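## Task

Lift the empty insert out of tip box TB1 and get it into the plastics bin BIN; dropping it from the bin's rim is allowed. Then take the full insert from the top of the yellow 200 uL refill tower and seat it in TB1 with its cut corner at the back left, seen from the box front, snapped in on both long sides. Close TB1's lid over it and push the lid's front edge fully down so it latches. At the end TB1, BIN and the 200 uL tower must be upright on the table top, and the wrapped blue 1000 uL tower must be exactly as it began. Nothing may count on the robot holding it in place. Release everything and move the arms away at the end.

## Robot and tools

Robot: two six-joint arms, left_arm and right_arm, each with a two-finger gripper. The names are labels, not image sides. Each arm has a wrist camera: cam_left_wrist and cam_right_wrist, both 616x616 fisheye images, returned in that order.

Frame: one shared scene frame, origin on the table top between the arms, +z up, +x out over the table, left_arm on the +y side. The state line per arm gives end_effector_position (metres) and end_effector_quat_wxyz. That position is the point between the finger pads, about 1 cm behind the fingertips; fingers point along the gripper's +z and close along its y. Printed positions may be off, more so at long reach.

Tool execute_actions, argument actions: a list with at most one item. An empty list just returns the state. An item {"rows": [...], "steps": n} runs a motion of n control steps (1 to 15, default 15; a step is 1/30 s). Each row is used for one step; if rows run out, the last row repeats. An item with only {"steps": n} (up to 300) is a wait with no new command. Optional pictures (boolean) turns images on or off; default is on. A refused call does nothing.

Row layout: one list of 14 numbers covering both arms, every number in [-1, 1]. Numbers 1-6 are left_arm joint offsets in the order waist, shoulder, elbow, wrist pitch, wrist yaw, wrist roll; number 7 is left gripper opening; numbers 8-14 are the same for right_arm. Always give all 14, even if one arm stays still.

Joint numbers are offsets, not poses: they are measured from the joint angles shown in the latest result that lists them (before any such result, and for later calls within one reply, from where the arm is when the action begins). They are not cumulative from row to row. Scale: 1.0 equals 1.202 rad for waist, 1.258 shoulder, 1.238 elbow, 2.073 wrist pitch, 2.022 wrist yaw and wrist roll. So writing all zeros pulls the arm back to those reference angles; it is not a hold or wait. Joint ranges (rad): waist -2.618 to 3.054, shoulder 0.000 to 3.142, elbow 0.000 to 3.142, wrist pitch -1.571 to 1.571, wrist yaw -1.571 to 1.571, wrist roll -2.094 to 2.094. A target more than 0.036 rad beyond a range end gets the call refused; true ends can differ by up to 0.036 rad, and targets past a real end are clipped there, with a "joint sent to its limit" note (possibly about an earlier action).

Opening is absolute, not an offset: +1 fully open (0.094 m pad gap), -1 closed. To hold something, command about 0.03 below the grip_measured reading; a smaller gap grips more lightly. Each gripper's reading may be off by up to about 1 mm. Thin parts under about 2 mm get less force.

Motion limits: each step the target is held within a lead of the measured angle (0.202 rad waist, 0.258 shoulder, 0.238 elbow, 0.573 wrist pitch, 0.522 wrist yaw and roll), and targets that would move the gripper over 70 mm away are scaled back, so big moves take several actions. Friction can leave a joint up to about 0.031 rad short, and tiny commands may not move it. Arms keep heading to the last target between calls until they settle or a step is HELD.

Result lines: Joint positions and Joint velocities give per arm the six joints (rad, rad/s) then the pad gap (m, m/s). grip_measured is the opening on the command scale. "joint command not followed" means a clearance check altered or blocked targets on some steps. HELD marks steps where a row was not (fully) sent. Joint torques are raw drive outputs with offsets and noise. MOTOR HOT appears from 75 °C; at 90 °C the arm is paused, and at 100 °C it loses hold and drops, reported as OVER-TEMPERATURE FAULT. Avoid long loaded holds.

Tool zoom_image: camera ("cam_left_wrist" or "cam_right_wrist") and region [x0, y0, x1, y1] in pixels of that camera's latest image, origin top-left, at most 504 by 504. Returns a closer view.

Tool finished_scene: scene is the number of the current scene. It ends that scene for good, reports success and gives the next task. Replying with no tool call ends everything.

Task notes: the box front is the side opposite the lid hinge. Boxes, BIN and towers are loose and may get nudged. Only release the full insert in or on the tip box, on its own tower, or in BIN, and there it must touch nothing else apart from the empty insert lying flat in the box mouth. Do not knock anything off the table, do not let the arms collide or push hard on each other, and avoid drops, slams and forceful shoves. Finish with grippers open and arms clear.

Each tool is called as name(argument=value, ...), one argument or row to a line, values as JSON.

## Session

execute_actions(
  actions=[],
)

Scene clock: 0.00 s of 8100.00 s.
left_arm: end_effector_position=(+0.1837, -0.0984, +0.3861) grip_measured=+1.000 end_effector_quat_wxyz=(+0.671, +0.683, +0.262, -0.121) | right_arm: end_effector_position=(+0.6106, -0.2343, +0.1593) grip_measured=+1.000 end_effector_quat_wxyz=(+0.547, +0.134, +0.826, +0.029)
Joint positions: left_arm=[-1.035  1.382  1.266  0.034  0.539  1.068  0.094] | right_arm=[-0.085  2.005  1.378  0.212  0.148  0.279  0.094]
Joint velocities: left_arm=[-0.012 -0.002 -0.012  0.007 -0.022  0.066  0.   ] | right_arm=[ 0.002  0.012 -0.007  0.007  0.007  0.007  0.   ]
Joint torques (N m, as the arm reports them, + toward a larger angle): no reading
Motor temperatures (°C, as the motors report them): left_arm=[30 29 27 30 28 29] | right_arm=[28 26 28 28 27 29]

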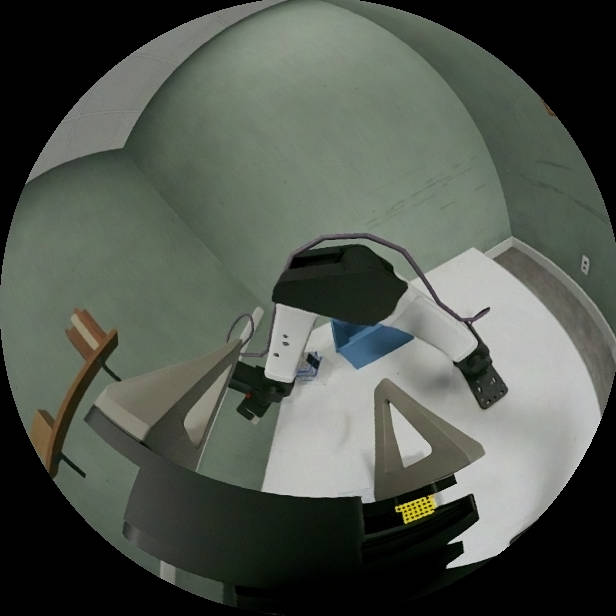

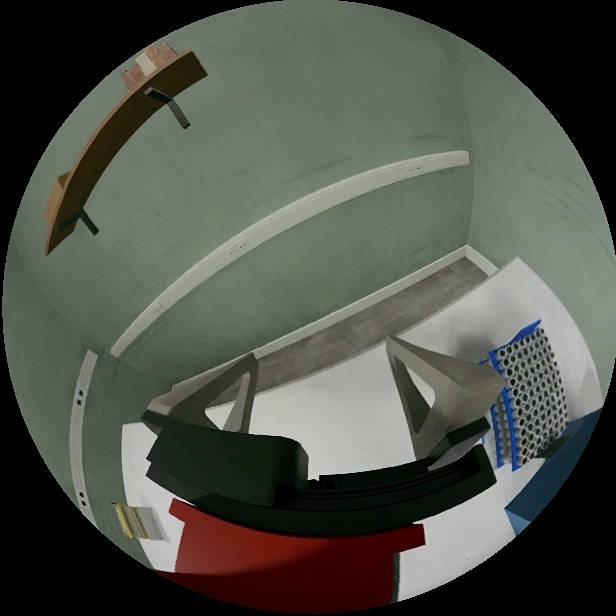

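execute_actions(
  actions=[
    {"rows": [[0.944,-0.065,0.108,-0.595,-0.267,-0.528,1,0,0,0,0,0,0,1]], "steps": 15},
  ],
  pictures=false,
)

execute_actions(
  actions=[
    {"steps": 60},
  ],
  pictures=false,
)

Scene clock: 20.97 s of 8100.00 s.
left_arm: end_effector_position=(+0.3088, +0.1763, +0.2728) grip_measured=+1.000 end_effector_quat_wxyz=(+0.388, +0.261, +0.883, -0.044) | right_arm: end_effector_position=(+0.6106, -0.2343, +0.1593) grip_measured=+1.000 end_effector_quat_wxyz=(+0.547, +0.134, +0.826, +0.029)
Joint positions: left_arm=[-0.457  1.321  1.382 -0.835  0.099  0.27   0.094] | right_arm=[-0.085  2.005  1.378  0.212  0.148  0.279  0.094]
Joint velocities: left_arm=[ 1.399 -0.007 -0.012 -1.59  -0.388 -1.223  0.   ] | right_arm=[ 0.012  0.012  0.002 -0.037 -0.007  0.007  0.   ]
Joint torques (N m, as the arm reports them, + toward a larger angle): left_arm=[ 1.6  -6.84  9.9   1.88 -0.06 -0.15] | right_arm=[ -0.01 -10.72   7.08   1.76   0.09   0.  ]
Motor temperatures (°C, as the motors report them): left_arm=[30 32 31 37 28 29] | right_arm=[28 32 31 32 27 29]
Steps of this call (steps 1 to 90: nothing new was sent; then 17.47 s passed at rest; steps 91 to 105: all 15 steps of this action). Readings (joint positions):
91: left_arm=[-1.025 1.378 1.278 -0.009 0.509 1.028] | right_arm=[-0.085 2.005 1.378 0.212 0.148 0.279]
92: left_arm=[-1.001 1.373 1.297 -0.077 0.458 0.971] | right_arm=[-0.085 2.005 1.378 0.212 0.148 0.279]
94: left_arm=[-0.924 1.358 1.331 -0.197 0.362 0.857] | right_arm=[-0.085 2.005 1.378 0.212 0.148 0.279]
98: left_arm=[-0.758 1.328 1.372 -0.426 0.225 0.628] | right_arm=[-0.085 2.005 1.378 0.212 0.148 0.279]
105: the state above

Scene clock: 22.97 s of 8100.00 s.
left_arm: end_effector_position=(+0.2443, +0.3774, +0.2224) grip_measured=+1.000 end_effector_quat_wxyz=(+0.219, -0.139, +0.965, +0.033) | right_arm: end_effector_position=(+0.6106, -0.2343, +0.1593) grip_measured=+1.000 end_effector_quat_wxyz=(+0.547, +0.134, +0.826, +0.029)
Joint positions: left_arm=[ 0.102  1.321  1.382 -1.184  0.001  0.01   0.094] | right_arm=[-0.085  2.005  1.378  0.212  0.148  0.279  0.094]
Joint velocities: left_arm=[-0.007  0.007 -0.002 -0.066  0.051  0.022  0.   ] | right_arm=[-0.007 -0.012 -0.002 -0.022  0.022  0.037  0.   ]
Joint torques (N m, as the arm reports them, + toward a larger angle): left_arm=[-0.04 -6.91  9.76  1.29  0.09 -0.18] | right_arm=[  0.   -10.71   7.08   1.77   0.09   0.  ]
Motor temperatures (°C, as the motors report them): left_arm=[30 32 31 37 28 29] | right_arm=[28 32 31 32 27 29]
Steps of this call (steps 1 to 45: the robot went on to your last target; steps 46 to 60: nothing new was sent). Readings (joint positions):
1: left_arm=[-0.405 1.321 1.382 -0.888 0.087 0.230] | right_arm=[-0.085 2.005 1.378 0.212 0.148 0.279]
2: left_arm=[-0.348 1.321 1.382 -0.936 0.075 0.194] | right_arm=[-0.085 2.005 1.378 0.212 0.148 0.279]
4: left_arm=[-0.219 1.321 1.382 -1.019 0.056 0.132] | right_arm=[-0.085 2.005 1.378 0.212 0.148 0.279]
8: left_arm=[0.049 1.321 1.382 -1.113 0.019 0.058] | right_arm=[-0.085 2.005 1.378 0.212 0.148 0.279]
60: the state above
All arms were judged still, so your last target was given up. Only a new action makes them travel on or press farther. Fingers that are still opening or closing keep moving.

execute_actions(
  actions=[
    {"rows": [[0,0,0,0,0,0,1,0,-0.56,0.02,-0.681,-0.073,-0.138,1]], "steps": 15},
  ],
  pictures=false,
)

execute_actions(
  actions=[
    {"steps": 45},
  ],
)

Scene clock: 28.80 s of 8100.00 s.
left_arm: end_effector_position=(+0.2443, +0.3774, +0.2224) grip_measured=+1.000 end_effector_quat_wxyz=(+0.219, -0.139, +0.965, +0.033) | right_arm: end_effector_position=(+0.3837, -0.2261, +0.2679) grip_measured=+1.000 end_effector_quat_wxyz=(+0.370, -0.004, +0.929, +0.004)
Joint positions: left_arm=[ 0.102  1.321  1.382 -1.184  0.001  0.01   0.094] | right_arm=[-0.086  1.315  1.387 -0.887  0.027  0.035  0.094]
Joint velocities: left_arm=[-0.012 -0.012 -0.007  0.007 -0.022 -0.051  0.   ] | right_arm=[ 0.007 -0.72   0.105 -2.059 -0.081 -0.271  0.   ]
Joint torques (N m, as the arm reports them, + toward a larger angle): left_arm=[ 0.15 -5.03  8.26  1.44  0.11 -0.07] | right_arm=[ 0.06 -2.22  7.52  1.37 -0.03 -0.04]
Motor temperatures (°C, as the motors report them): left_arm=[30 32 32 36 28 29] | right_arm=[28 33 32 33 27 29]
Steps of this call (steps 1 to 90: nothing new was sent; then 2.33 s passed at rest; steps 91 to 105: all 15 steps of this action). Readings (joint positions):
91: left_arm=[0.102 1.321 1.382 -1.184 0.001 0.010] | right_arm=[-0.086 1.987 1.379 0.158 0.133 0.248]
92: left_arm=[0.102 1.321 1.382 -1.184 0.001 0.010] | right_arm=[-0.086 1.951 1.376 0.048 0.113 0.210]
94: left_arm=[0.102 1.321 1.382 -1.184 0.001 0.010] | right_arm=[-0.086 1.856 1.375 -0.133 0.083 0.154]
98: left_arm=[0.102 1.321 1.382 -1.184 0.001 0.010] | right_arm=[-0.086 1.635 1.375 -0.415 0.053 0.090]
105: the state above

Scene clock: 30.30 s of 8100.00 s.
left_arm: end_effector_position=(+0.2443, +0.3774, +0.2224) grip_measured=+1.000 end_effector_quat_wxyz=(+0.219, -0.139, +0.965, +0.033) | right_arm: end_effector_position=(+0.3203, -0.2268, +0.2327) grip_measured=+1.000 end_effector_quat_wxyz=(+0.237, -0.022, +0.971, +0.002)
Joint positions: left_arm=[ 0.102  1.321  1.382 -1.184  0.001  0.01   0.094] | right_arm=[-0.086  1.292  1.39  -1.19   0.01   0.006  0.094]
Joint velocities: left_arm=[-0.007 -0.007 -0.012 -0.007 -0.037 -0.051  0.   ] | right_arm=[ 0.002  0.002  0.007 -0.095 -0.022 -0.081  0.   ]
Joint torques (N m, as the arm reports them, + toward a larger angle): left_arm=[ 0.12 -5.02  8.28  1.44  0.1  -0.07] | right_arm=[ 0.01 -3.31  7.36  1.   -0.02 -0.03]
Motor temperatures (°C, as the motors report them): left_arm=[30 32 33 36 28 29] | right_arm=[28 33 32 33 27 29]
Steps of this call (steps 1 to 30: the robot went on to your last target; steps 31 to 45: nothing new was sent). Readings (joint positions):
1: left_arm=[0.102 1.321 1.382 -1.184 0.001 0.010] | right_arm=[-0.086 1.295 1.390 -0.949 0.024 0.029]
2: left_arm=[0.102 1.321 1.382 -1.184 0.001 0.010] | right_arm=[-0.086 1.285 1.390 -1.000 0.021 0.024]
4: left_arm=[0.102 1.321 1.382 -1.184 0.001 0.010] | right_arm=[-0.086 1.285 1.390 -1.074 0.017 0.018]
8: left_arm=[0.102 1.321 1.382 -1.184 0.001 0.010] | right_arm=[-0.086 1.292 1.390 -1.150 0.013 0.011]
45: the state above
All arms were judged still, so your last target was given up. Only a new action makes them travel on or press farther. Fingers that are still opening or closing keep moving.

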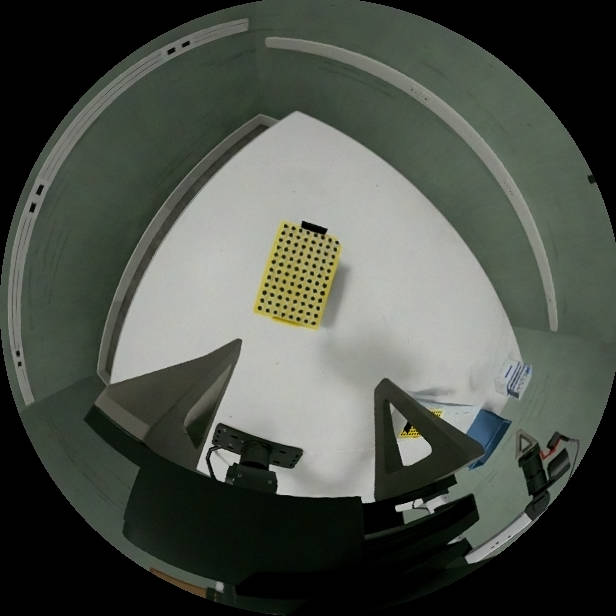

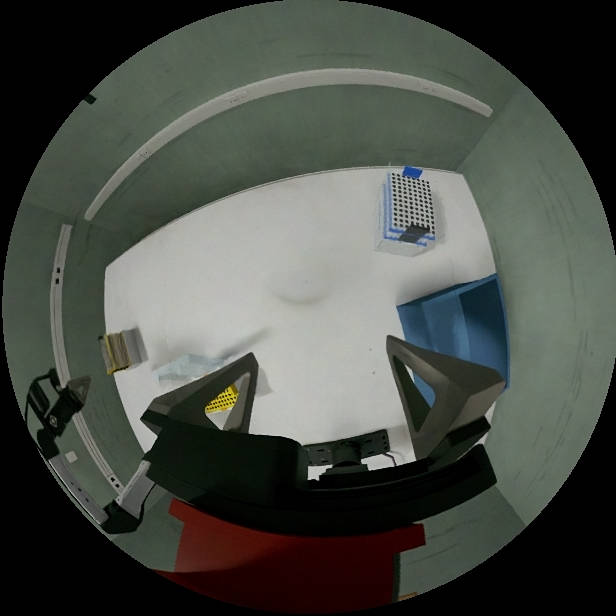

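execute_actions(
  actions=[
    {"rows": [[-0.75,0,0.1,-0.05,0,0,1,0,0,0,0,0,0,1]], "steps": 15},
  ],
  pictures=false,
)

execute_actions(
  actions=[
    {"steps": 40},
  ],
)

Scene clock: 59.73 s of 8100.00 s.
left_arm: end_effector_position=(+0.2036, +0.1166, +0.2537) grip_measured=+1.000 end_effector_quat_wxyz=(+0.229, +0.293, +0.925, -0.075) | right_arm: end_effector_position=(+0.3203, -0.2268, +0.2327) grip_measured=+1.000 end_effector_quat_wxyz=(+0.237, -0.022, +0.971, +0.002)
Joint positions: left_arm=[-0.796  1.328  1.501 -1.257  0.01   0.008  0.094] | right_arm=[-0.086  1.292  1.39  -1.19   0.01   0.006  0.094]
Joint velocities: left_arm=[-0.237 -0.027 -0.012 -0.051 -0.007  0.037  0.   ] | right_arm=[-0.012 -0.002  0.012 -0.022  0.051 -0.051  0.   ]
Joint torques (N m, as the arm reports them, + toward a larger angle): left_arm=[ 1.13 -5.48  8.45  1.35  0.   -0.06] | right_arm=[-0.04 -3.88  6.43  1.09  0.07  0.02]
Motor temperatures (°C, as the motors report them): left_arm=[30 33 34 36 28 29] | right_arm=[28 30 34 32 27 29]
Steps of this call (steps 1 to 90: nothing new was sent; then 25.93 s passed at rest; steps 91 to 105: all 15 steps of this action). Readings (joint positions):
91: left_arm=[0.079 1.324 1.398 -1.202 -0.012 0.008] | right_arm=[-0.086 1.292 1.390 -1.190 0.010 0.006]
92: left_arm=[0.022 1.329 1.427 -1.225 -0.017 0.008] | right_arm=[-0.086 1.292 1.390 -1.190 0.010 0.006]
94: left_arm=[-0.121 1.329 1.476 -1.232 -0.014 0.008] | right_arm=[-0.086 1.292 1.390 -1.190 0.010 0.006]
98: left_arm=[-0.408 1.328 1.501 -1.236 -0.007 0.008] | right_arm=[-0.086 1.292 1.390 -1.190 0.010 0.006]
105: the state above

Scene clock: 61.07 s of 8100.00 s.
left_arm: end_effector_position=(+0.2004, +0.1180, +0.2519) grip_measured=+1.000 end_effector_quat_wxyz=(+0.222, +0.295, +0.927, -0.073) | right_arm: end_effector_position=(+0.3203, -0.2268, +0.2327) grip_measured=+1.000 end_effector_quat_wxyz=(+0.237, -0.022, +0.971, +0.002)
Joint positions: left_arm=[-0.798  1.328  1.501 -1.273  0.009  0.008  0.094] | right_arm=[-0.086  1.292  1.39  -1.19   0.01   0.006  0.094]
Joint velocities: left_arm=[-0.017 -0.022  0.002  0.037 -0.007  0.007  0.   ] | right_arm=[-0.002 -0.007 -0.012 -0.11  -0.037  0.081  0.   ]
Joint torques (N m, as the arm reports them, + toward a larger angle): left_arm=[ 0.02 -5.49  8.43  1.33  0.02 -0.05] | right_arm=[ 0.   -3.85  6.4   1.1   0.07  0.03]
Motor temperatures (°C, as the motors report them): left_arm=[30 33 34 36 28 29] | right_arm=[28 30 34 32 27 29]
Steps of this call (steps 1 to 30: the robot went on to your last target; steps 31 to 40: nothing new was sent). Readings (joint positions):
1: left_arm=[-0.798 1.328 1.501 -1.260 0.010 0.008] | right_arm=[-0.086 1.292 1.390 -1.190 0.010 0.006]
2: left_arm=[-0.798 1.328 1.501 -1.263 0.009 0.008] | right_arm=[-0.086 1.292 1.390 -1.190 0.010 0.006]
4: left_arm=[-0.798 1.328 1.501 -1.267 0.009 0.008] | right_arm=[-0.086 1.292 1.390 -1.190 0.010 0.006]
8: left_arm=[-0.798 1.328 1.501 -1.270 0.009 0.008] | right_arm=[-0.086 1.292 1.390 -1.190 0.010 0.006]
40: the state above
All arms were judged still, so your last target was given up. Only a new action makes them travel on or press farther. Fingers that are still opening or closing keep moving.

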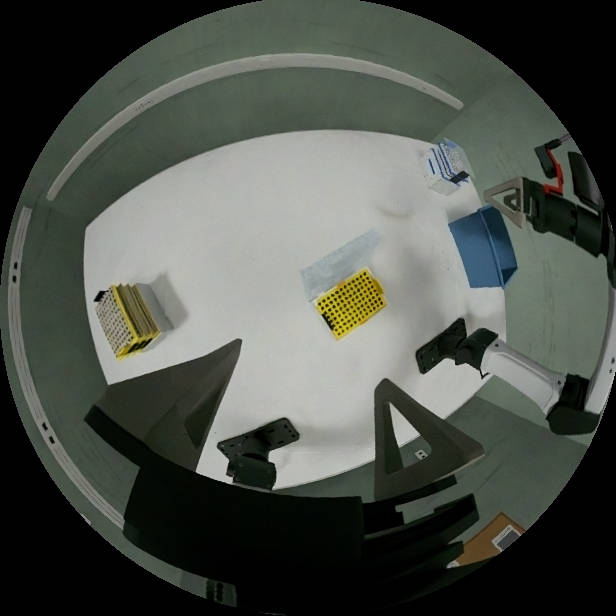

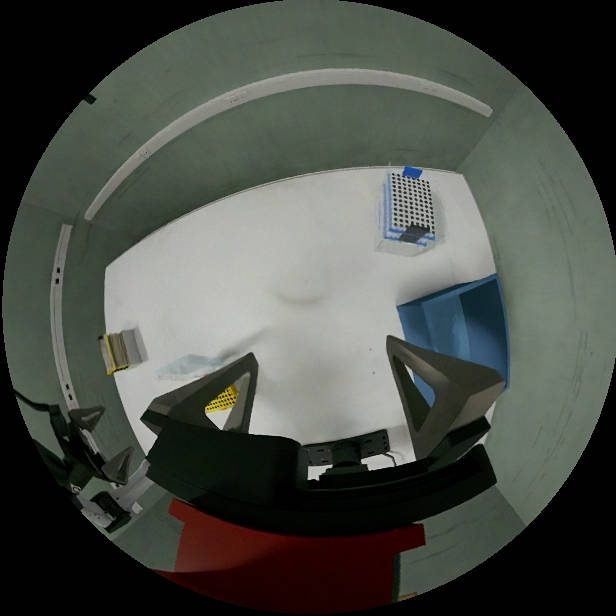

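zoom_image(
  camera="cam_left_wrist",
  region=[270, 210, 430, 370],
)

Region (270, 210, 430, 370) of cam_left_wrist's 616x616 image, scaled by 3.150, with more detail than that image has.

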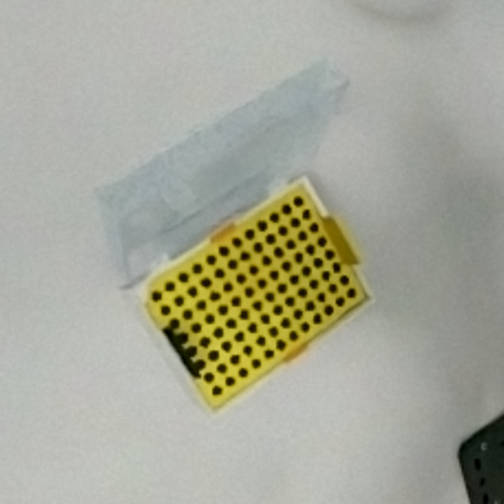

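execute_actions(
  actions=[
    {"rows": [[-0.135,0.417,0.353,-0.134,0,0.52,1,0,0,0,0,0,0,1]], "steps": 15},
  ],
  pictures=false,
)

execute_actions(
  actions=[
    {"steps": 40},
  ],
)

Scene clock: 106.47 s of 8100.00 s.
left_arm: end_effector_position=(+0.2185, +0.0347, +0.1977) grip_measured=+1.000 end_effector_quat_wxyz=(+0.059, +0.767, +0.639, +0.003) | right_arm: end_effector_position=(+0.3203, -0.2268, +0.2327) grip_measured=+1.000 end_effector_quat_wxyz=(+0.237, -0.022, +0.971, +0.002)
Joint positions: left_arm=[-0.959  1.867  1.932 -1.519  0.007  0.986  0.094] | right_arm=[-0.086  1.292  1.39  -1.19   0.01   0.006  0.094]
Joint velocities: left_arm=[-0.007 -0.159 -0.007 -0.139  0.007  0.447  0.   ] | right_arm=[-0.002 -0.002 -0.002 -0.007 -0.007 -0.007  0.   ]
Joint torques (N m, as the arm reports them, + toward a larger angle): left_arm=[ -0.06 -10.73   7.97   0.61   0.19   0.03] | right_arm=[ 0.01 -3.88  6.41  1.09  0.08  0.03]
Motor temperatures (°C, as the motors report them): left_arm=[30 34 36 36 28 29] | right_arm=[28 29 35 32 27 29]
Steps of this call (steps 1 to 90: nothing new was sent; then 41.90 s passed at rest; steps 91 to 105: all 15 steps of this action). Readings (joint positions):
91: left_arm=[-0.816 1.361 1.546 -1.330 -0.002 0.077] | right_arm=[-0.086 1.292 1.390 -1.190 0.010 0.006]
92: left_arm=[-0.858 1.429 1.638 -1.402 -0.005 0.175] | right_arm=[-0.086 1.292 1.390 -1.190 0.010 0.006]
94: left_arm=[-0.931 1.586 1.816 -1.450 0.001 0.371] | right_arm=[-0.086 1.292 1.390 -1.190 0.010 0.006]
98: left_arm=[-0.959 1.824 1.932 -1.459 0.007 0.738] | right_arm=[-0.086 1.292 1.390 -1.190 0.010 0.006]
105: the state above

Scene clock: 107.80 s of 8100.00 s.
left_arm: end_effector_position=(+0.2147, +0.0383, +0.2003) grip_measured=+1.000 end_effector_quat_wxyz=(+0.054, +0.787, +0.614, +0.004) | right_arm: end_effector_position=(+0.3203, -0.2268, +0.2327) grip_measured=+1.000 end_effector_quat_wxyz=(+0.237, -0.022, +0.971, +0.002)
Joint positions: left_arm=[-0.959  1.858  1.932 -1.537  0.007  1.05   0.094] | right_arm=[-0.086  1.292  1.39  -1.19   0.01   0.006  0.094]
Joint velocities: left_arm=[-0.017 -0.007 -0.017 -0.066 -0.022  0.037  0.   ] | right_arm=[-0.012  0.007  0.027  0.037 -0.037 -0.051  0.   ]
Joint torques (N m, as the arm reports them, + toward a larger angle): left_arm=[ -0.03 -10.62   7.97   0.56   0.19   0.03] | right_arm=[ 0.   -3.9   6.41  1.09  0.07  0.04]
Motor temperatures (°C, as the motors report them): left_arm=[30 34 36 36 28 29] | right_arm=[28 29 35 32 27 29]
Steps of this call (steps 1 to 30: the robot went on to your last target; steps 31 to 40: nothing new was sent). Readings (joint positions):
1: left_arm=[-0.959 1.862 1.932 -1.524 0.007 0.999] | right_arm=[-0.086 1.292 1.390 -1.190 0.010 0.006]
2: left_arm=[-0.959 1.859 1.932 -1.527 0.007 1.009] | right_arm=[-0.086 1.292 1.390 -1.190 0.010 0.006]
4: left_arm=[-0.959 1.858 1.932 -1.532 0.007 1.024] | right_arm=[-0.086 1.292 1.390 -1.190 0.010 0.006]
8: left_arm=[-0.959 1.858 1.932 -1.535 0.007 1.040] | right_arm=[-0.086 1.292 1.390 -1.190 0.010 0.006]
40: the state above
All arms were judged still, so your last target was given up. Only a new action makes them travel on or press farther. Fingers that are still opening or closing keep moving.

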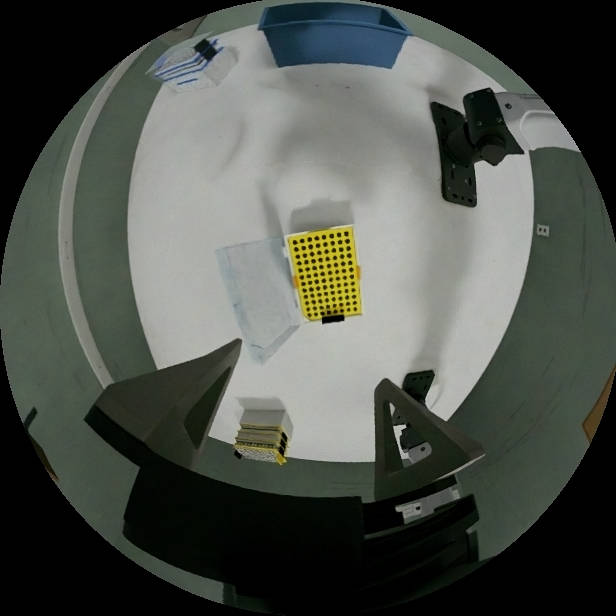

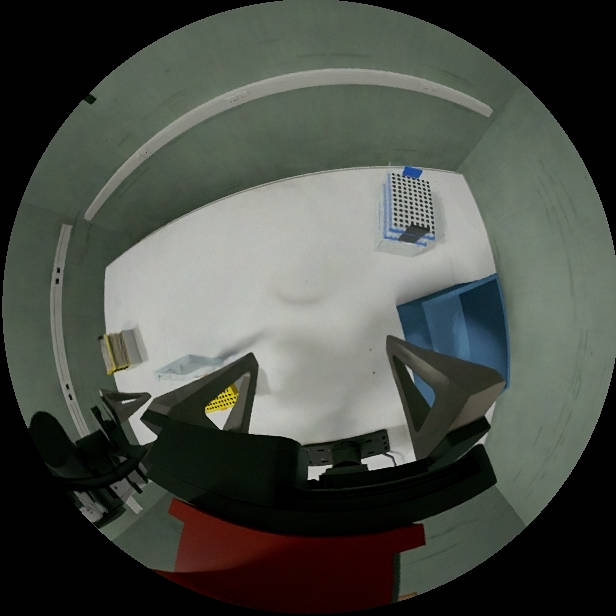

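zoom_image(
  camera="cam_left_wrist",
  region=[200, 190, 400, 390],
)

Region (200, 190, 400, 390) of cam_left_wrist's 616x616 image, scaled by 2.520, with more detail than that image has.

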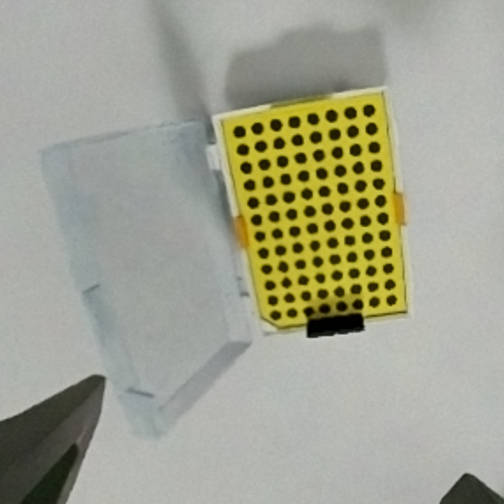

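execute_actions(
  actions=[
    {"rows": [[0,0,0,0,0,0,1,0.446,-0.63,-0.557,0.188,0,0,1]], "steps": 15},
  ],
  pictures=false,
)

execute_actions(
  actions=[
    {"steps": 40},
  ],
)

Scene clock: 130.70 s of 8100.00 s.
left_arm: end_effector_position=(+0.2147, +0.0383, +0.2003) grip_measured=+1.000 end_effector_quat_wxyz=(+0.054, +0.787, +0.614, +0.004) | right_arm: end_effector_position=(+0.1997, -0.1249, +0.2077) grip_measured=+1.000 end_effector_quat_wxyz=(+0.437, -0.252, +0.854, +0.131)
Joint positions: left_arm=[-0.959  1.858  1.932 -1.537  0.007  1.05   0.094] | right_arm=[ 0.441  0.492  0.717 -0.848  0.002  0.006  0.094]
Joint velocities: left_arm=[-0.007  0.002  0.007  0.022 -0.081 -0.022  0.   ] | right_arm=[-0.012  0.007  0.012  0.168  0.007  0.051  0.   ]
Joint torques (N m, as the arm reports them, + toward a larger angle): left_arm=[  0.13 -10.1    7.54   0.69   0.17  -0.09] | right_arm=[0.68 1.71 5.5  1.84 0.16 0.01]
Motor temperatures (°C, as the motors report them): left_arm=[30 40 37 34 28 29] | right_arm=[28 29 35 33 27 29]
Steps of this call (steps 1 to 90: nothing new was sent; then 19.40 s passed at rest; steps 91 to 105: all 15 steps of this action). Readings (joint positions):
91: left_arm=[-0.959 1.858 1.932 -1.537 0.007 1.050] | right_arm=[-0.061 1.261 1.348 -1.127 0.023 0.007]
92: left_arm=[-0.959 1.858 1.932 -1.537 0.007 1.050] | right_arm=[-0.000 1.197 1.263 -1.035 0.027 0.008]
94: left_arm=[-0.959 1.858 1.932 -1.537 0.007 1.050] | right_arm=[0.153 1.035 1.099 -0.942 0.020 0.008]
98: left_arm=[-0.959 1.858 1.932 -1.537 0.007 1.050] | right_arm=[0.413 0.664 0.798 -0.866 0.003 0.006]
105: the state above

Scene clock: 132.03 s of 8100.00 s.
left_arm: end_effector_position=(+0.2147, +0.0383, +0.2003) grip_measured=+1.000 end_effector_quat_wxyz=(+0.054, +0.787, +0.614, +0.004) | right_arm: end_effector_position=(+0.2020, -0.1234, +0.2116) grip_measured=+1.000 end_effector_quat_wxyz=(+0.445, -0.251, +0.849, +0.134)
Joint positions: left_arm=[-0.959  1.858  1.932 -1.537  0.007  1.05   0.094] | right_arm=[ 0.441  0.492  0.717 -0.829  0.002  0.006  0.094]
Joint velocities: left_arm=[ 0.012  0.007  0.002  0.066 -0.022 -0.007  0.   ] | right_arm=[ 0.007 -0.007 -0.012  0.037  0.022 -0.051  0.   ]
Joint torques (N m, as the arm reports them, + toward a larger angle): left_arm=[  0.07 -10.09   7.49   0.71   0.18  -0.09] | right_arm=[0.63 1.9  5.49 1.91 0.14 0.01]
Motor temperatures (°C, as the motors report them): left_arm=[30 41 37 34 28 29] | right_arm=[28 29 35 33 27 29]
Steps of this call (steps 1 to 30: the robot went on to your last target; steps 31 to 40: nothing new was sent). Readings (joint positions):
1: left_arm=[-0.959 1.858 1.932 -1.537 0.007 1.050] | right_arm=[0.441 0.492 0.717 -0.844 0.002 0.006]
2: left_arm=[-0.959 1.858 1.932 -1.537 0.007 1.050] | right_arm=[0.441 0.492 0.717 -0.840 0.002 0.006]
4: left_arm=[-0.959 1.858 1.932 -1.537 0.007 1.050] | right_arm=[0.441 0.492 0.717 -0.836 0.002 0.006]
8: left_arm=[-0.959 1.858 1.932 -1.537 0.007 1.050] | right_arm=[0.441 0.492 0.717 -0.831 0.002 0.006]
40: the state above
All arms were judged still, so your last target was given up. Only a new action makes them travel on or press farther. Fingers that are still opening or closing keep moving.

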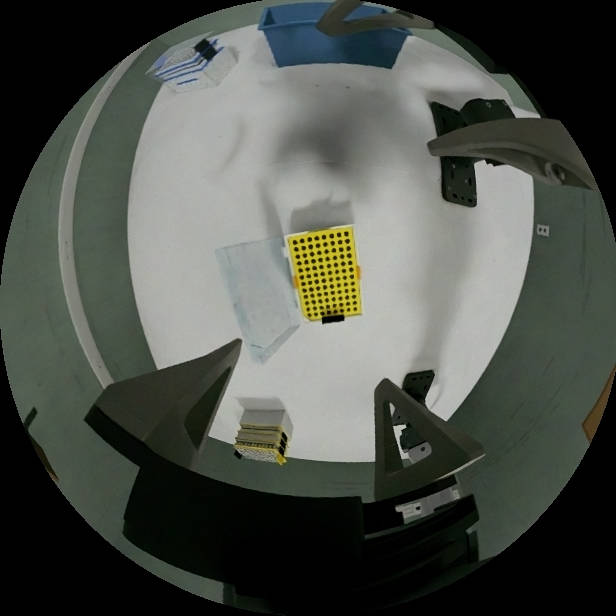

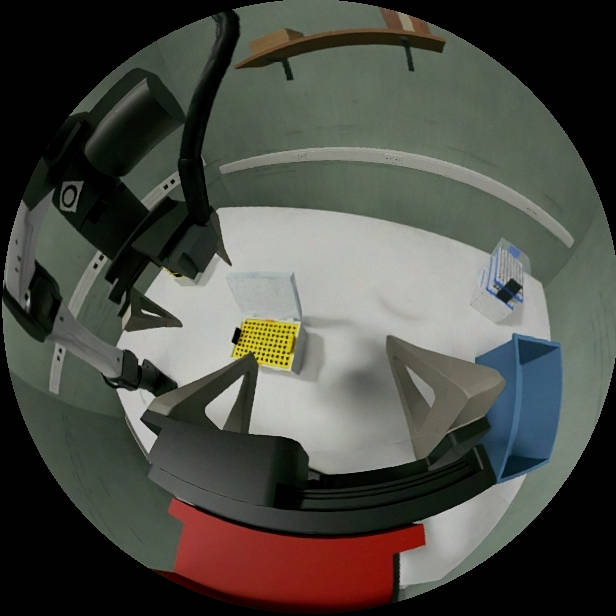

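zoom_image(
  camera="cam_right_wrist",
  region=[200, 250, 340, 390],
)

Region (200, 250, 340, 390) of cam_right_wrist's 616x616 image, scaled by 3.600, with more detail than that image has.

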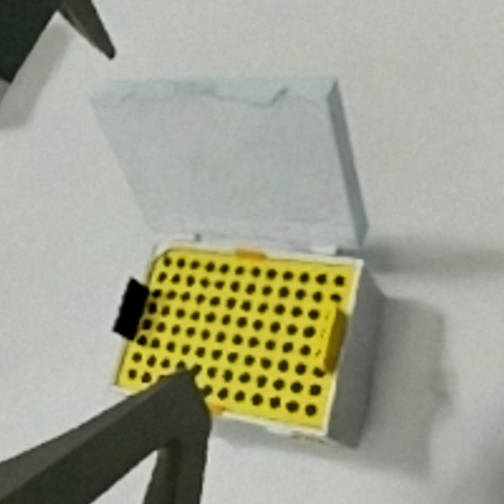

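execute_actions(
  actions=[
    {"rows": [[-0.06,-0.985,-0.914,0,0,-0.52,1,0,0,0,0,0,0,1]], "steps": 15},
  ],
  pictures=false,
)

execute_actions(
  actions=[
    {"steps": 20},
  ],
  pictures=false,
)

Scene clock: 147.53 s of 8100.00 s.
left_arm: end_effector_position=(+0.0145, +0.2227, +0.1410) grip_measured=+1.000 end_effector_quat_wxyz=(+0.100, +0.437, +0.893, -0.043) | right_arm: end_effector_position=(+0.2020, -0.1234, +0.2116) grip_measured=+1.000 end_effector_quat_wxyz=(+0.445, -0.251, +0.849, +0.134)
Joint positions: left_arm=[-1.025  0.644  0.851 -1.561  0.006  0.077  0.094] | right_arm=[ 0.441  0.492  0.717 -0.829  0.002  0.006  0.094]
Joint velocities: left_arm=[ 0.002 -1.062 -0.882 -0.505  0.037 -0.52   0.   ] | right_arm=[-0.002  0.022  0.002 -0.081  0.022 -0.066  0.   ]
Joint torques (N m, as the arm reports them, + toward a larger angle): left_arm=[-0.38  5.83  7.89  2.05  0.13 -0.17] | right_arm=[0.05 1.33 6.71 1.66 0.06 0.02]
Motor temperatures (°C, as the motors report them): left_arm=[30 43 37 34 28 29] | right_arm=[28 28 35 35 27 29]
Steps of this call (steps 1 to 90: nothing new was sent; then 12.00 s passed at rest; steps 91 to 105: all 15 steps of this action). Readings (joint positions):
91: left_arm=[-0.965 1.825 1.888 -1.506 0.006 0.979] | right_arm=[0.441 0.492 0.717 -0.829 0.002 0.006]
92: left_arm=[-0.976 1.764 1.799 -1.483 0.004 0.884] | right_arm=[0.441 0.492 0.717 -0.829 0.002 0.006]
94: left_arm=[-1.008 1.615 1.641 -1.493 0.005 0.706] | right_arm=[0.441 0.492 0.717 -0.829 0.002 0.006]
98: left_arm=[-1.025 1.256 1.336 -1.507 0.006 0.341] | right_arm=[0.441 0.492 0.717 -0.829 0.002 0.006]
105: the state above

Scene clock: 148.20 s of 8100.00 s.
left_arm: end_effector_position=(+0.0134, +0.2240, +0.1339) grip_measured=+1.000 end_effector_quat_wxyz=(+0.101, +0.406, +0.907, -0.048) | right_arm: end_effector_position=(+0.2020, -0.1234, +0.2116) grip_measured=+1.000 end_effector_quat_wxyz=(+0.445, -0.251, +0.849, +0.134)
Joint positions: left_arm=[-1.025  0.617  0.817 -1.546  0.006  0.009  0.094] | right_arm=[ 0.441  0.492  0.717 -0.829  0.002  0.006  0.094]
Joint velocities: left_arm=[ 0.012  0.002 -0.032  0.037 -0.066  0.007  0.   ] | right_arm=[ 0.002 -0.027 -0.012 -0.066 -0.007  0.066  0.   ]
Joint torques (N m, as the arm reports them, + toward a larger angle): left_arm=[-0.37  2.18  6.01  1.09  0.11 -0.17] | right_arm=[-0.02  1.28  6.67  1.67  0.06  0.02]
Motor temperatures (°C, as the motors report them): left_arm=[30 43 37 34 28 29] | right_arm=[28 28 35 35 27 29]
Steps of this call (steps 1 to 20: the robot went on to your last target). Readings (joint positions):
1: left_arm=[-1.025 0.621 0.830 -1.567 0.006 0.063] | right_arm=[0.441 0.492 0.717 -0.829 0.002 0.006]
2: left_arm=[-1.025 0.617 0.820 -1.567 0.006 0.052] | right_arm=[0.441 0.492 0.717 -0.829 0.002 0.006]
4: left_arm=[-1.025 0.617 0.817 -1.562 0.006 0.036] | right_arm=[0.441 0.492 0.717 -0.829 0.002 0.006]
8: left_arm=[-1.025 0.617 0.817 -1.552 0.006 0.019] | right_arm=[0.441 0.492 0.717 -0.829 0.002 0.006]
20: the state above

execute_actions(
  actions=[
    {"rows": [[0,0,0,0.36,0,0,1,0.18,0.894,0.662,-0.319,0,0.24,1]], "steps": 15},
  ],
  pictures=false,
)

execute_actions(
  actions=[
    {"steps": 30},
  ],
)

Scene clock: 156.97 s of 8100.00 s.
left_arm: end_effector_position=(+0.1096, +0.1183, +0.2269) grip_measured=+1.000 end_effector_quat_wxyz=(+0.411, +0.366, +0.815, -0.183) | right_arm: end_effector_position=(+0.2330, -0.0304, +0.1695) grip_measured=+1.000 end_effector_quat_wxyz=(+0.025, -0.159, +0.987, +0.016)
Joint positions: left_arm=[-1.025  0.617  0.815 -0.837  0.006  0.008  0.094] | right_arm=[ 0.647  1.626  1.536 -1.423  0.003  0.468  0.094]
Joint velocities: left_arm=[ 0.017 -0.007 -0.012  0.242 -0.037  0.007  0.   ] | right_arm=[-0.007  1.189 -0.046 -0.125 -0.022  0.095  0.   ]
Joint torques (N m, as the arm reports them, + toward a larger angle): left_arm=[ 0.08  1.01  8.7   2.19  0.11 -0.05] | right_arm=[  0.8  -12.24   6.18  -0.1    0.07   0.13]
Motor temperatures (°C, as the motors report them): left_arm=[30 40 36 34 28 29] | right_arm=[28 28 35 35 27 29]
Steps of this call (steps 1 to 15: the robot went on to your last target; steps 16 to 90: nothing new was sent; then 5.27 s passed at rest; steps 91 to 105: all 15 steps of this action). Readings (joint positions):
91: left_arm=[-1.025 0.617 0.816 -1.515 0.006 0.008] | right_arm=[0.472 0.524 0.754 -0.907 0.011 0.075]
92: left_arm=[-1.025 0.617 0.815 -1.443 0.006 0.008] | right_arm=[0.543 0.599 0.832 -1.038 0.011 0.159]
94: left_arm=[-1.025 0.617 0.815 -1.281 0.006 0.008] | right_arm=[0.629 0.773 0.989 -1.214 0.004 0.277]
98: left_arm=[-1.025 0.617 0.815 -0.998 0.006 0.008] | right_arm=[0.647 1.123 1.311 -1.387 0.003 0.401]
105: the state above

Scene clock: 157.97 s of 8100.00 s.
left_arm: end_effector_position=(+0.1127, +0.1150, +0.2332) grip_measured=+1.000 end_effector_quat_wxyz=(+0.424, +0.363, +0.808, -0.188) | right_arm: end_effector_position=(+0.2229, -0.0404, +0.1664) grip_measured=+1.000 end_effector_quat_wxyz=(-0.001, -0.150, +0.989, -0.003)
Joint positions: left_arm=[-1.025  0.617  0.815 -0.805  0.006  0.008  0.094] | right_arm=[ 0.647  1.629  1.529 -1.475  0.003  0.486  0.094]
Joint velocities: left_arm=[-0.012  0.002 -0.007  0.022 -0.007 -0.007  0.   ] | right_arm=[-0.017  0.007 -0.022 -0.007 -0.037  0.007  0.   ]
Joint torques (N m, as the arm reports them, + toward a larger angle): left_arm=[ 0.13  0.95  8.73  2.28  0.11 -0.05] | right_arm=[ 0.74 -7.17  6.49  0.1   0.08  0.11]
Motor temperatures (°C, as the motors report them): left_arm=[30 40 36 35 28 29] | right_arm=[28 28 35 35 27 29]
Steps of this call (steps 1 to 30: the robot went on to your last target). Readings (joint positions):
1: left_arm=[-1.025 0.617 0.815 -0.830 0.006 0.008] | right_arm=[0.647 1.656 1.533 -1.425 0.003 0.471]
2: left_arm=[-1.025 0.617 0.815 -0.824 0.006 0.008] | right_arm=[0.647 1.670 1.529 -1.429 0.003 0.474]
4: left_arm=[-1.025 0.617 0.815 -0.817 0.006 0.008] | right_arm=[0.647 1.666 1.529 -1.442 0.003 0.478]
8: left_arm=[-1.025 0.617 0.815 -0.809 0.006 0.008] | right_arm=[0.647 1.633 1.529 -1.463 0.003 0.483]
30: the state above
All arms were judged still, so your last target was given up. Only a new action makes them travel on or press farther. Fingers that are still opening or closing keep moving.

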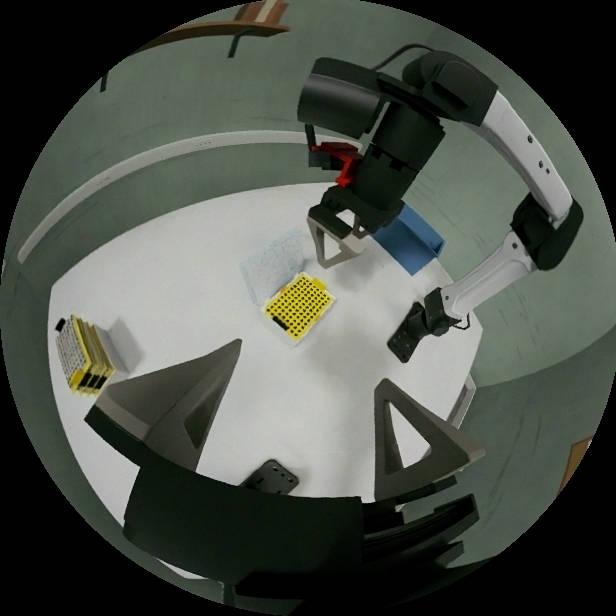

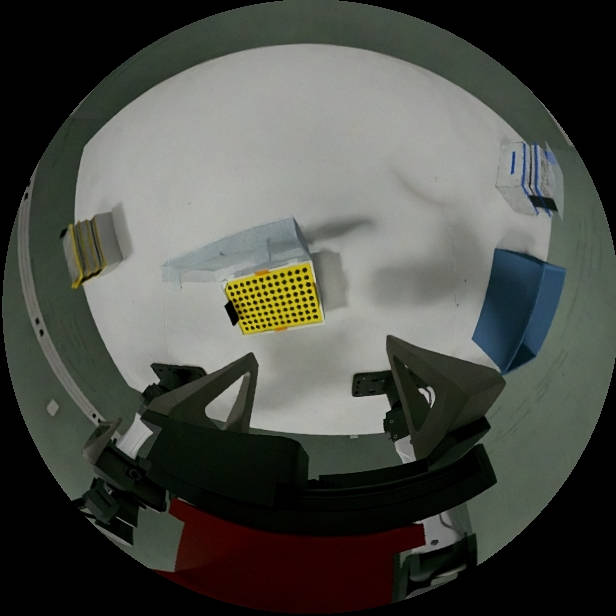

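execute_actions(
  actions=[
    {"rows": [[0,0,0,0,0,0,1,0,-0.009,-0.17,0.096,0,0,0]], "steps": 15},
  ],
  pictures=false,
)

execute_actions(
  actions=[
    {"steps": 20},
  ],
)

Scene clock: 167.80 s of 8100.00 s.
left_arm: end_effector_position=(+0.1127, +0.1150, +0.2332) grip_measured=+1.000 end_effector_quat_wxyz=(+0.424, +0.363, +0.808, -0.188) | right_arm: end_effector_position=(+0.2187, -0.0446, +0.1148) grip_measured=+0.003 end_effector_quat_wxyz=(-0.014, -0.150, +0.989, -0.012)
Joint positions: left_arm=[-1.025  0.617  0.815 -0.805  0.006  0.008  0.094] | right_arm=[ 0.647  1.629  1.323 -1.301  0.003  0.486  0.047]
Joint velocities: left_arm=[-0.002  0.012  0.002 -0.051 -0.051  0.037  0.   ] | right_arm=[ 0.012 -0.002 -0.007 -0.007 -0.007  0.081 -0.001]
Joint torques (N m, as the arm reports them, + toward a larger angle): left_arm=[ 0.13  0.94  8.66  2.23  0.11 -0.06] | right_arm=[ 0.   -7.09  5.47  0.3   0.1   0.04]
Motor temperatures (°C, as the motors report them): left_arm=[30 38 37 38 28 29] | right_arm=[28 29 35 34 27 29]
Steps of this call (steps 1 to 90: nothing new was sent; then 6.33 s passed at rest; steps 91 to 105: all 15 steps of this action). Readings (joint positions):
91: left_arm=[-1.025 0.617 0.815 -0.805 0.006 0.008] | right_arm=[0.647 1.622 1.501 -1.444 0.003 0.486]
92: left_arm=[-1.025 0.617 0.815 -0.805 0.006 0.008] | right_arm=[0.647 1.608 1.448 -1.400 0.003 0.486]
94: left_arm=[-1.025 0.617 0.815 -0.805 0.006 0.008] | right_arm=[0.647 1.611 1.364 -1.368 0.003 0.486]
98: left_arm=[-1.025 0.617 0.815 -0.805 0.006 0.008] | right_arm=[0.647 1.629 1.323 -1.334 0.003 0.486]
105: the state above

Scene clock: 168.47 s of 8100.00 s.
left_arm: end_effector_position=(+0.1127, +0.1150, +0.2332) grip_measured=+1.000 end_effector_quat_wxyz=(+0.424, +0.363, +0.808, -0.188) | right_arm: end_effector_position=(+0.2199, -0.0435, +0.1147) grip_measured=+0.003 end_effector_quat_wxyz=(-0.011, -0.150, +0.989, -0.010)
Joint positions: left_arm=[-1.025  0.617  0.815 -0.805  0.006  0.008  0.094] | right_arm=[ 0.647  1.629  1.323 -1.295  0.003  0.486  0.047]
Joint velocities: left_arm=[-0.002 -0.012 -0.007 -0.051  0.095 -0.007  0.   ] | right_arm=[-0.002 -0.007 -0.012  0.022  0.007  0.066 -0.001]
Joint torques (N m, as the arm reports them, + toward a larger angle): left_arm=[ 0.15  0.9   8.6   2.22  0.11 -0.06] | right_arm=[ 0.01 -7.18  5.59  0.35  0.1   0.04]
Motor temperatures (°C, as the motors report them): left_arm=[30 38 37 38 28 29] | right_arm=[28 29 35 33 27 29]
Steps of this call (steps 1 to 15: the robot went on to your last target; steps 16 to 20: nothing new was sent). Readings (joint positions):
1: left_arm=[-1.025 0.617 0.815 -0.805 0.006 0.008] | right_arm=[0.647 1.629 1.323 -1.300 0.003 0.486]
2: left_arm=[-1.025 0.617 0.815 -0.805 0.006 0.008] | right_arm=[0.647 1.629 1.323 -1.299 0.003 0.486]
4: left_arm=[-1.025 0.617 0.815 -0.805 0.006 0.008] | right_arm=[0.647 1.629 1.323 -1.297 0.003 0.486]
8: left_arm=[-1.025 0.617 0.815 -0.805 0.006 0.008] | right_arm=[0.647 1.629 1.323 -1.296 0.003 0.486]
20: the state above
All arms were judged still, so your last target was given up. Only a new action makes them travel on or press farther. Fingers that are still opening or closing keep moving.

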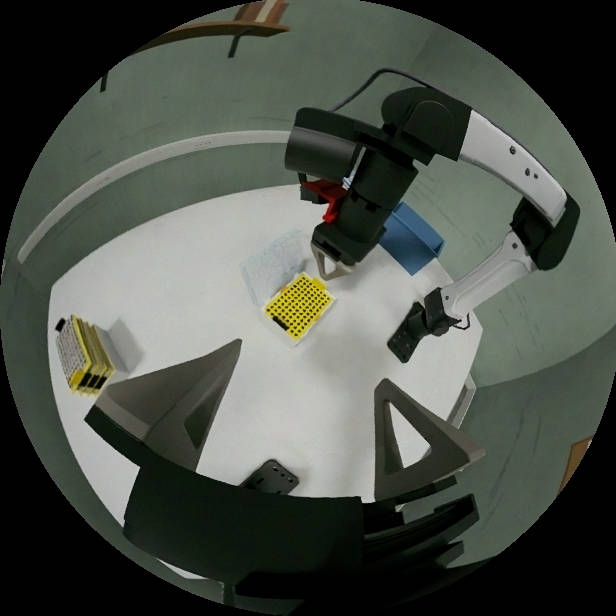

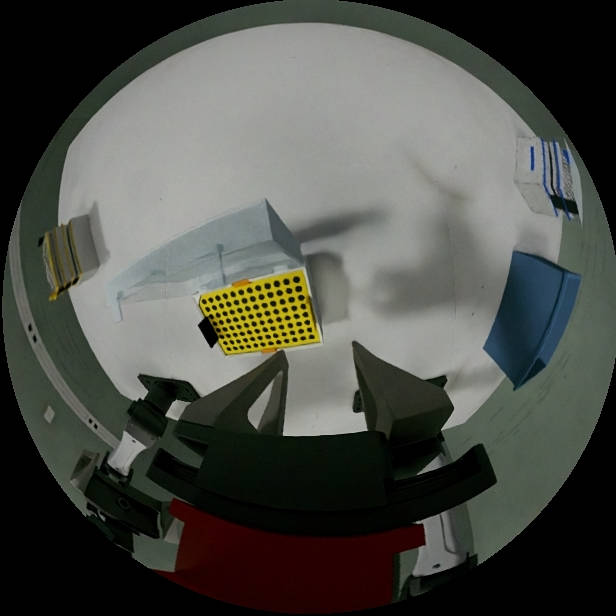

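execute_actions(
  actions=[
    {"rows": [[0,0,0,0,0,0,1,0,0,-0.1,0.08,0,0,0]], "steps": 15},
  ],
  pictures=false,
)

execute_actions(
  actions=[
    {"steps": 15},
  ],
)

Scene clock: 183.27 s of 8100.00 s.
left_arm: end_effector_position=(+0.1127, +0.1150, +0.2332) grip_measured=+1.000 end_effector_quat_wxyz=(+0.424, +0.363, +0.808, -0.188) | right_arm: end_effector_position=(+0.2222, -0.0412, +0.0854) grip_measured=+0.003 end_effector_quat_wxyz=(-0.001, -0.150, +0.989, -0.003)
Joint positions: left_arm=[-1.025  0.617  0.815 -0.805  0.006  0.008  0.094] | right_arm=[ 0.647  1.632  1.21  -1.154  0.003  0.486  0.047]
Joint velocities: left_arm=[-0.012 -0.012 -0.002  0.007 -0.022  0.022  0.   ] | right_arm=[ 0.007 -0.022 -0.017  0.051 -0.007  0.022  0.   ]
Joint torques (N m, as the arm reports them, + toward a larger angle): left_arm=[ 0.09  0.97  8.62  2.24  0.11 -0.07] | right_arm=[ 0.01 -6.63  5.18  0.43  0.09  0.04]
Motor temperatures (°C, as the motors report them): left_arm=[30 36 38 41 28 29] | right_arm=[28 30 35 33 27 29]
Steps of this call (steps 1 to 90: nothing new was sent; then 11.30 s passed at rest; steps 91 to 105: all 15 steps of this action). Readings (joint positions):
91: left_arm=[-1.025 0.617 0.815 -0.805 0.006 0.008] | right_arm=[0.647 1.627 1.308 -1.273 0.003 0.486]
92: left_arm=[-1.025 0.617 0.815 -0.805 0.006 0.008] | right_arm=[0.647 1.622 1.281 -1.241 0.003 0.486]
94: left_arm=[-1.025 0.617 0.815 -0.805 0.006 0.008] | right_arm=[0.647 1.626 1.233 -1.207 0.003 0.486]
98: left_arm=[-1.025 0.617 0.815 -0.805 0.006 0.008] | right_arm=[0.647 1.632 1.210 -1.180 0.003 0.486]
105: the state above

Scene clock: 183.77 s of 8100.00 s.
left_arm: end_effector_position=(+0.1127, +0.1150, +0.2332) grip_measured=+1.000 end_effector_quat_wxyz=(+0.424, +0.363, +0.808, -0.188) | right_arm: end_effector_position=(+0.2230, -0.0403, +0.0854) grip_measured=+0.003 end_effector_quat_wxyz=(+0.001, -0.150, +0.989, -0.001)
Joint positions: left_arm=[-1.025  0.617  0.815 -0.805  0.006  0.008  0.094] | right_arm=[ 0.647  1.632  1.21  -1.149  0.003  0.486  0.047]
Joint velocities: left_arm=[-0.012 -0.012 -0.022  0.051  0.037  0.007  0.   ] | right_arm=[-0.017 -0.017 -0.022 -0.154 -0.022  0.051 -0.   ]
Joint torques (N m, as the arm reports them, + toward a larger angle): left_arm=[ 0.12  0.91  8.64  2.23  0.11 -0.07] | right_arm=[ 0.   -6.64  5.16  0.37  0.09  0.03]
Motor temperatures (°C, as the motors report them): left_arm=[30 36 38 41 28 29] | right_arm=[28 30 35 32 27 29]
Steps of this call (steps 1 to 15: the robot went on to your last target). Readings (joint positions):
1: left_arm=[-1.025 0.617 0.815 -0.805 0.006 0.008] | right_arm=[0.647 1.632 1.210 -1.152 0.003 0.486]
2: left_arm=[-1.025 0.617 0.815 -0.805 0.006 0.008] | right_arm=[0.647 1.632 1.210 -1.151 0.003 0.486]
4: left_arm=[-1.025 0.617 0.815 -0.805 0.006 0.008] | right_arm=[0.647 1.632 1.210 -1.150 0.003 0.486]
8: left_arm=[-1.025 0.617 0.815 -0.805 0.006 0.008] | right_arm=[0.647 1.632 1.210 -1.149 0.003 0.486]
15: the state above
All arms were judged still, so your last target was given up. Only a new action makes them travel on or press farther. Fingers that are still opening or closing keep moving.

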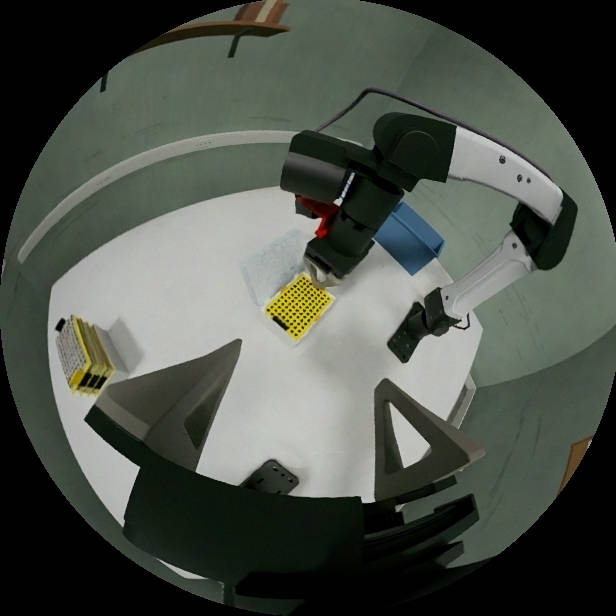

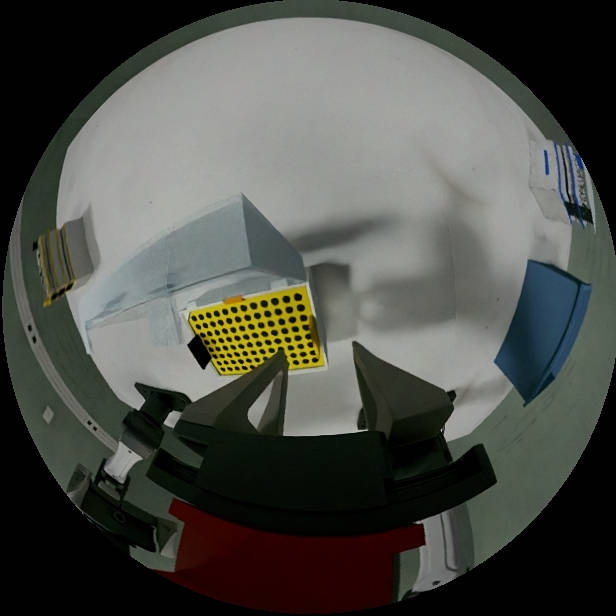

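zoom_image(
  camera="cam_right_wrist",
  region=[230, 250, 390, 410],
)

zoom_image(
  camera="cam_left_wrist",
  region=[230, 200, 390, 360],
)

Region (230, 250, 390, 410) of cam_right_wrist's 616x616 image, scaled by 3.150, with more detail than that image has.

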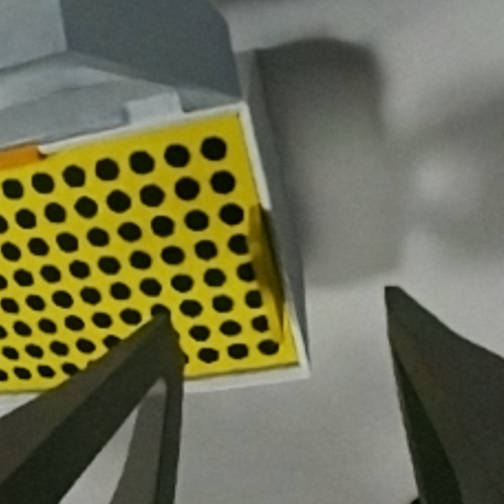

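Region (230, 200, 390, 360) of cam_left_wrist's 616x616 image, scaled by 3.150, with more detail than that image has.

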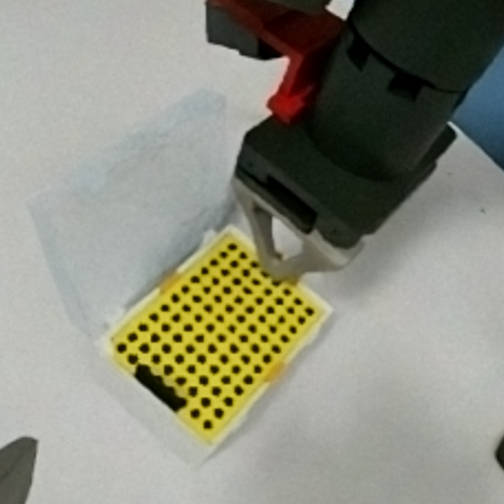

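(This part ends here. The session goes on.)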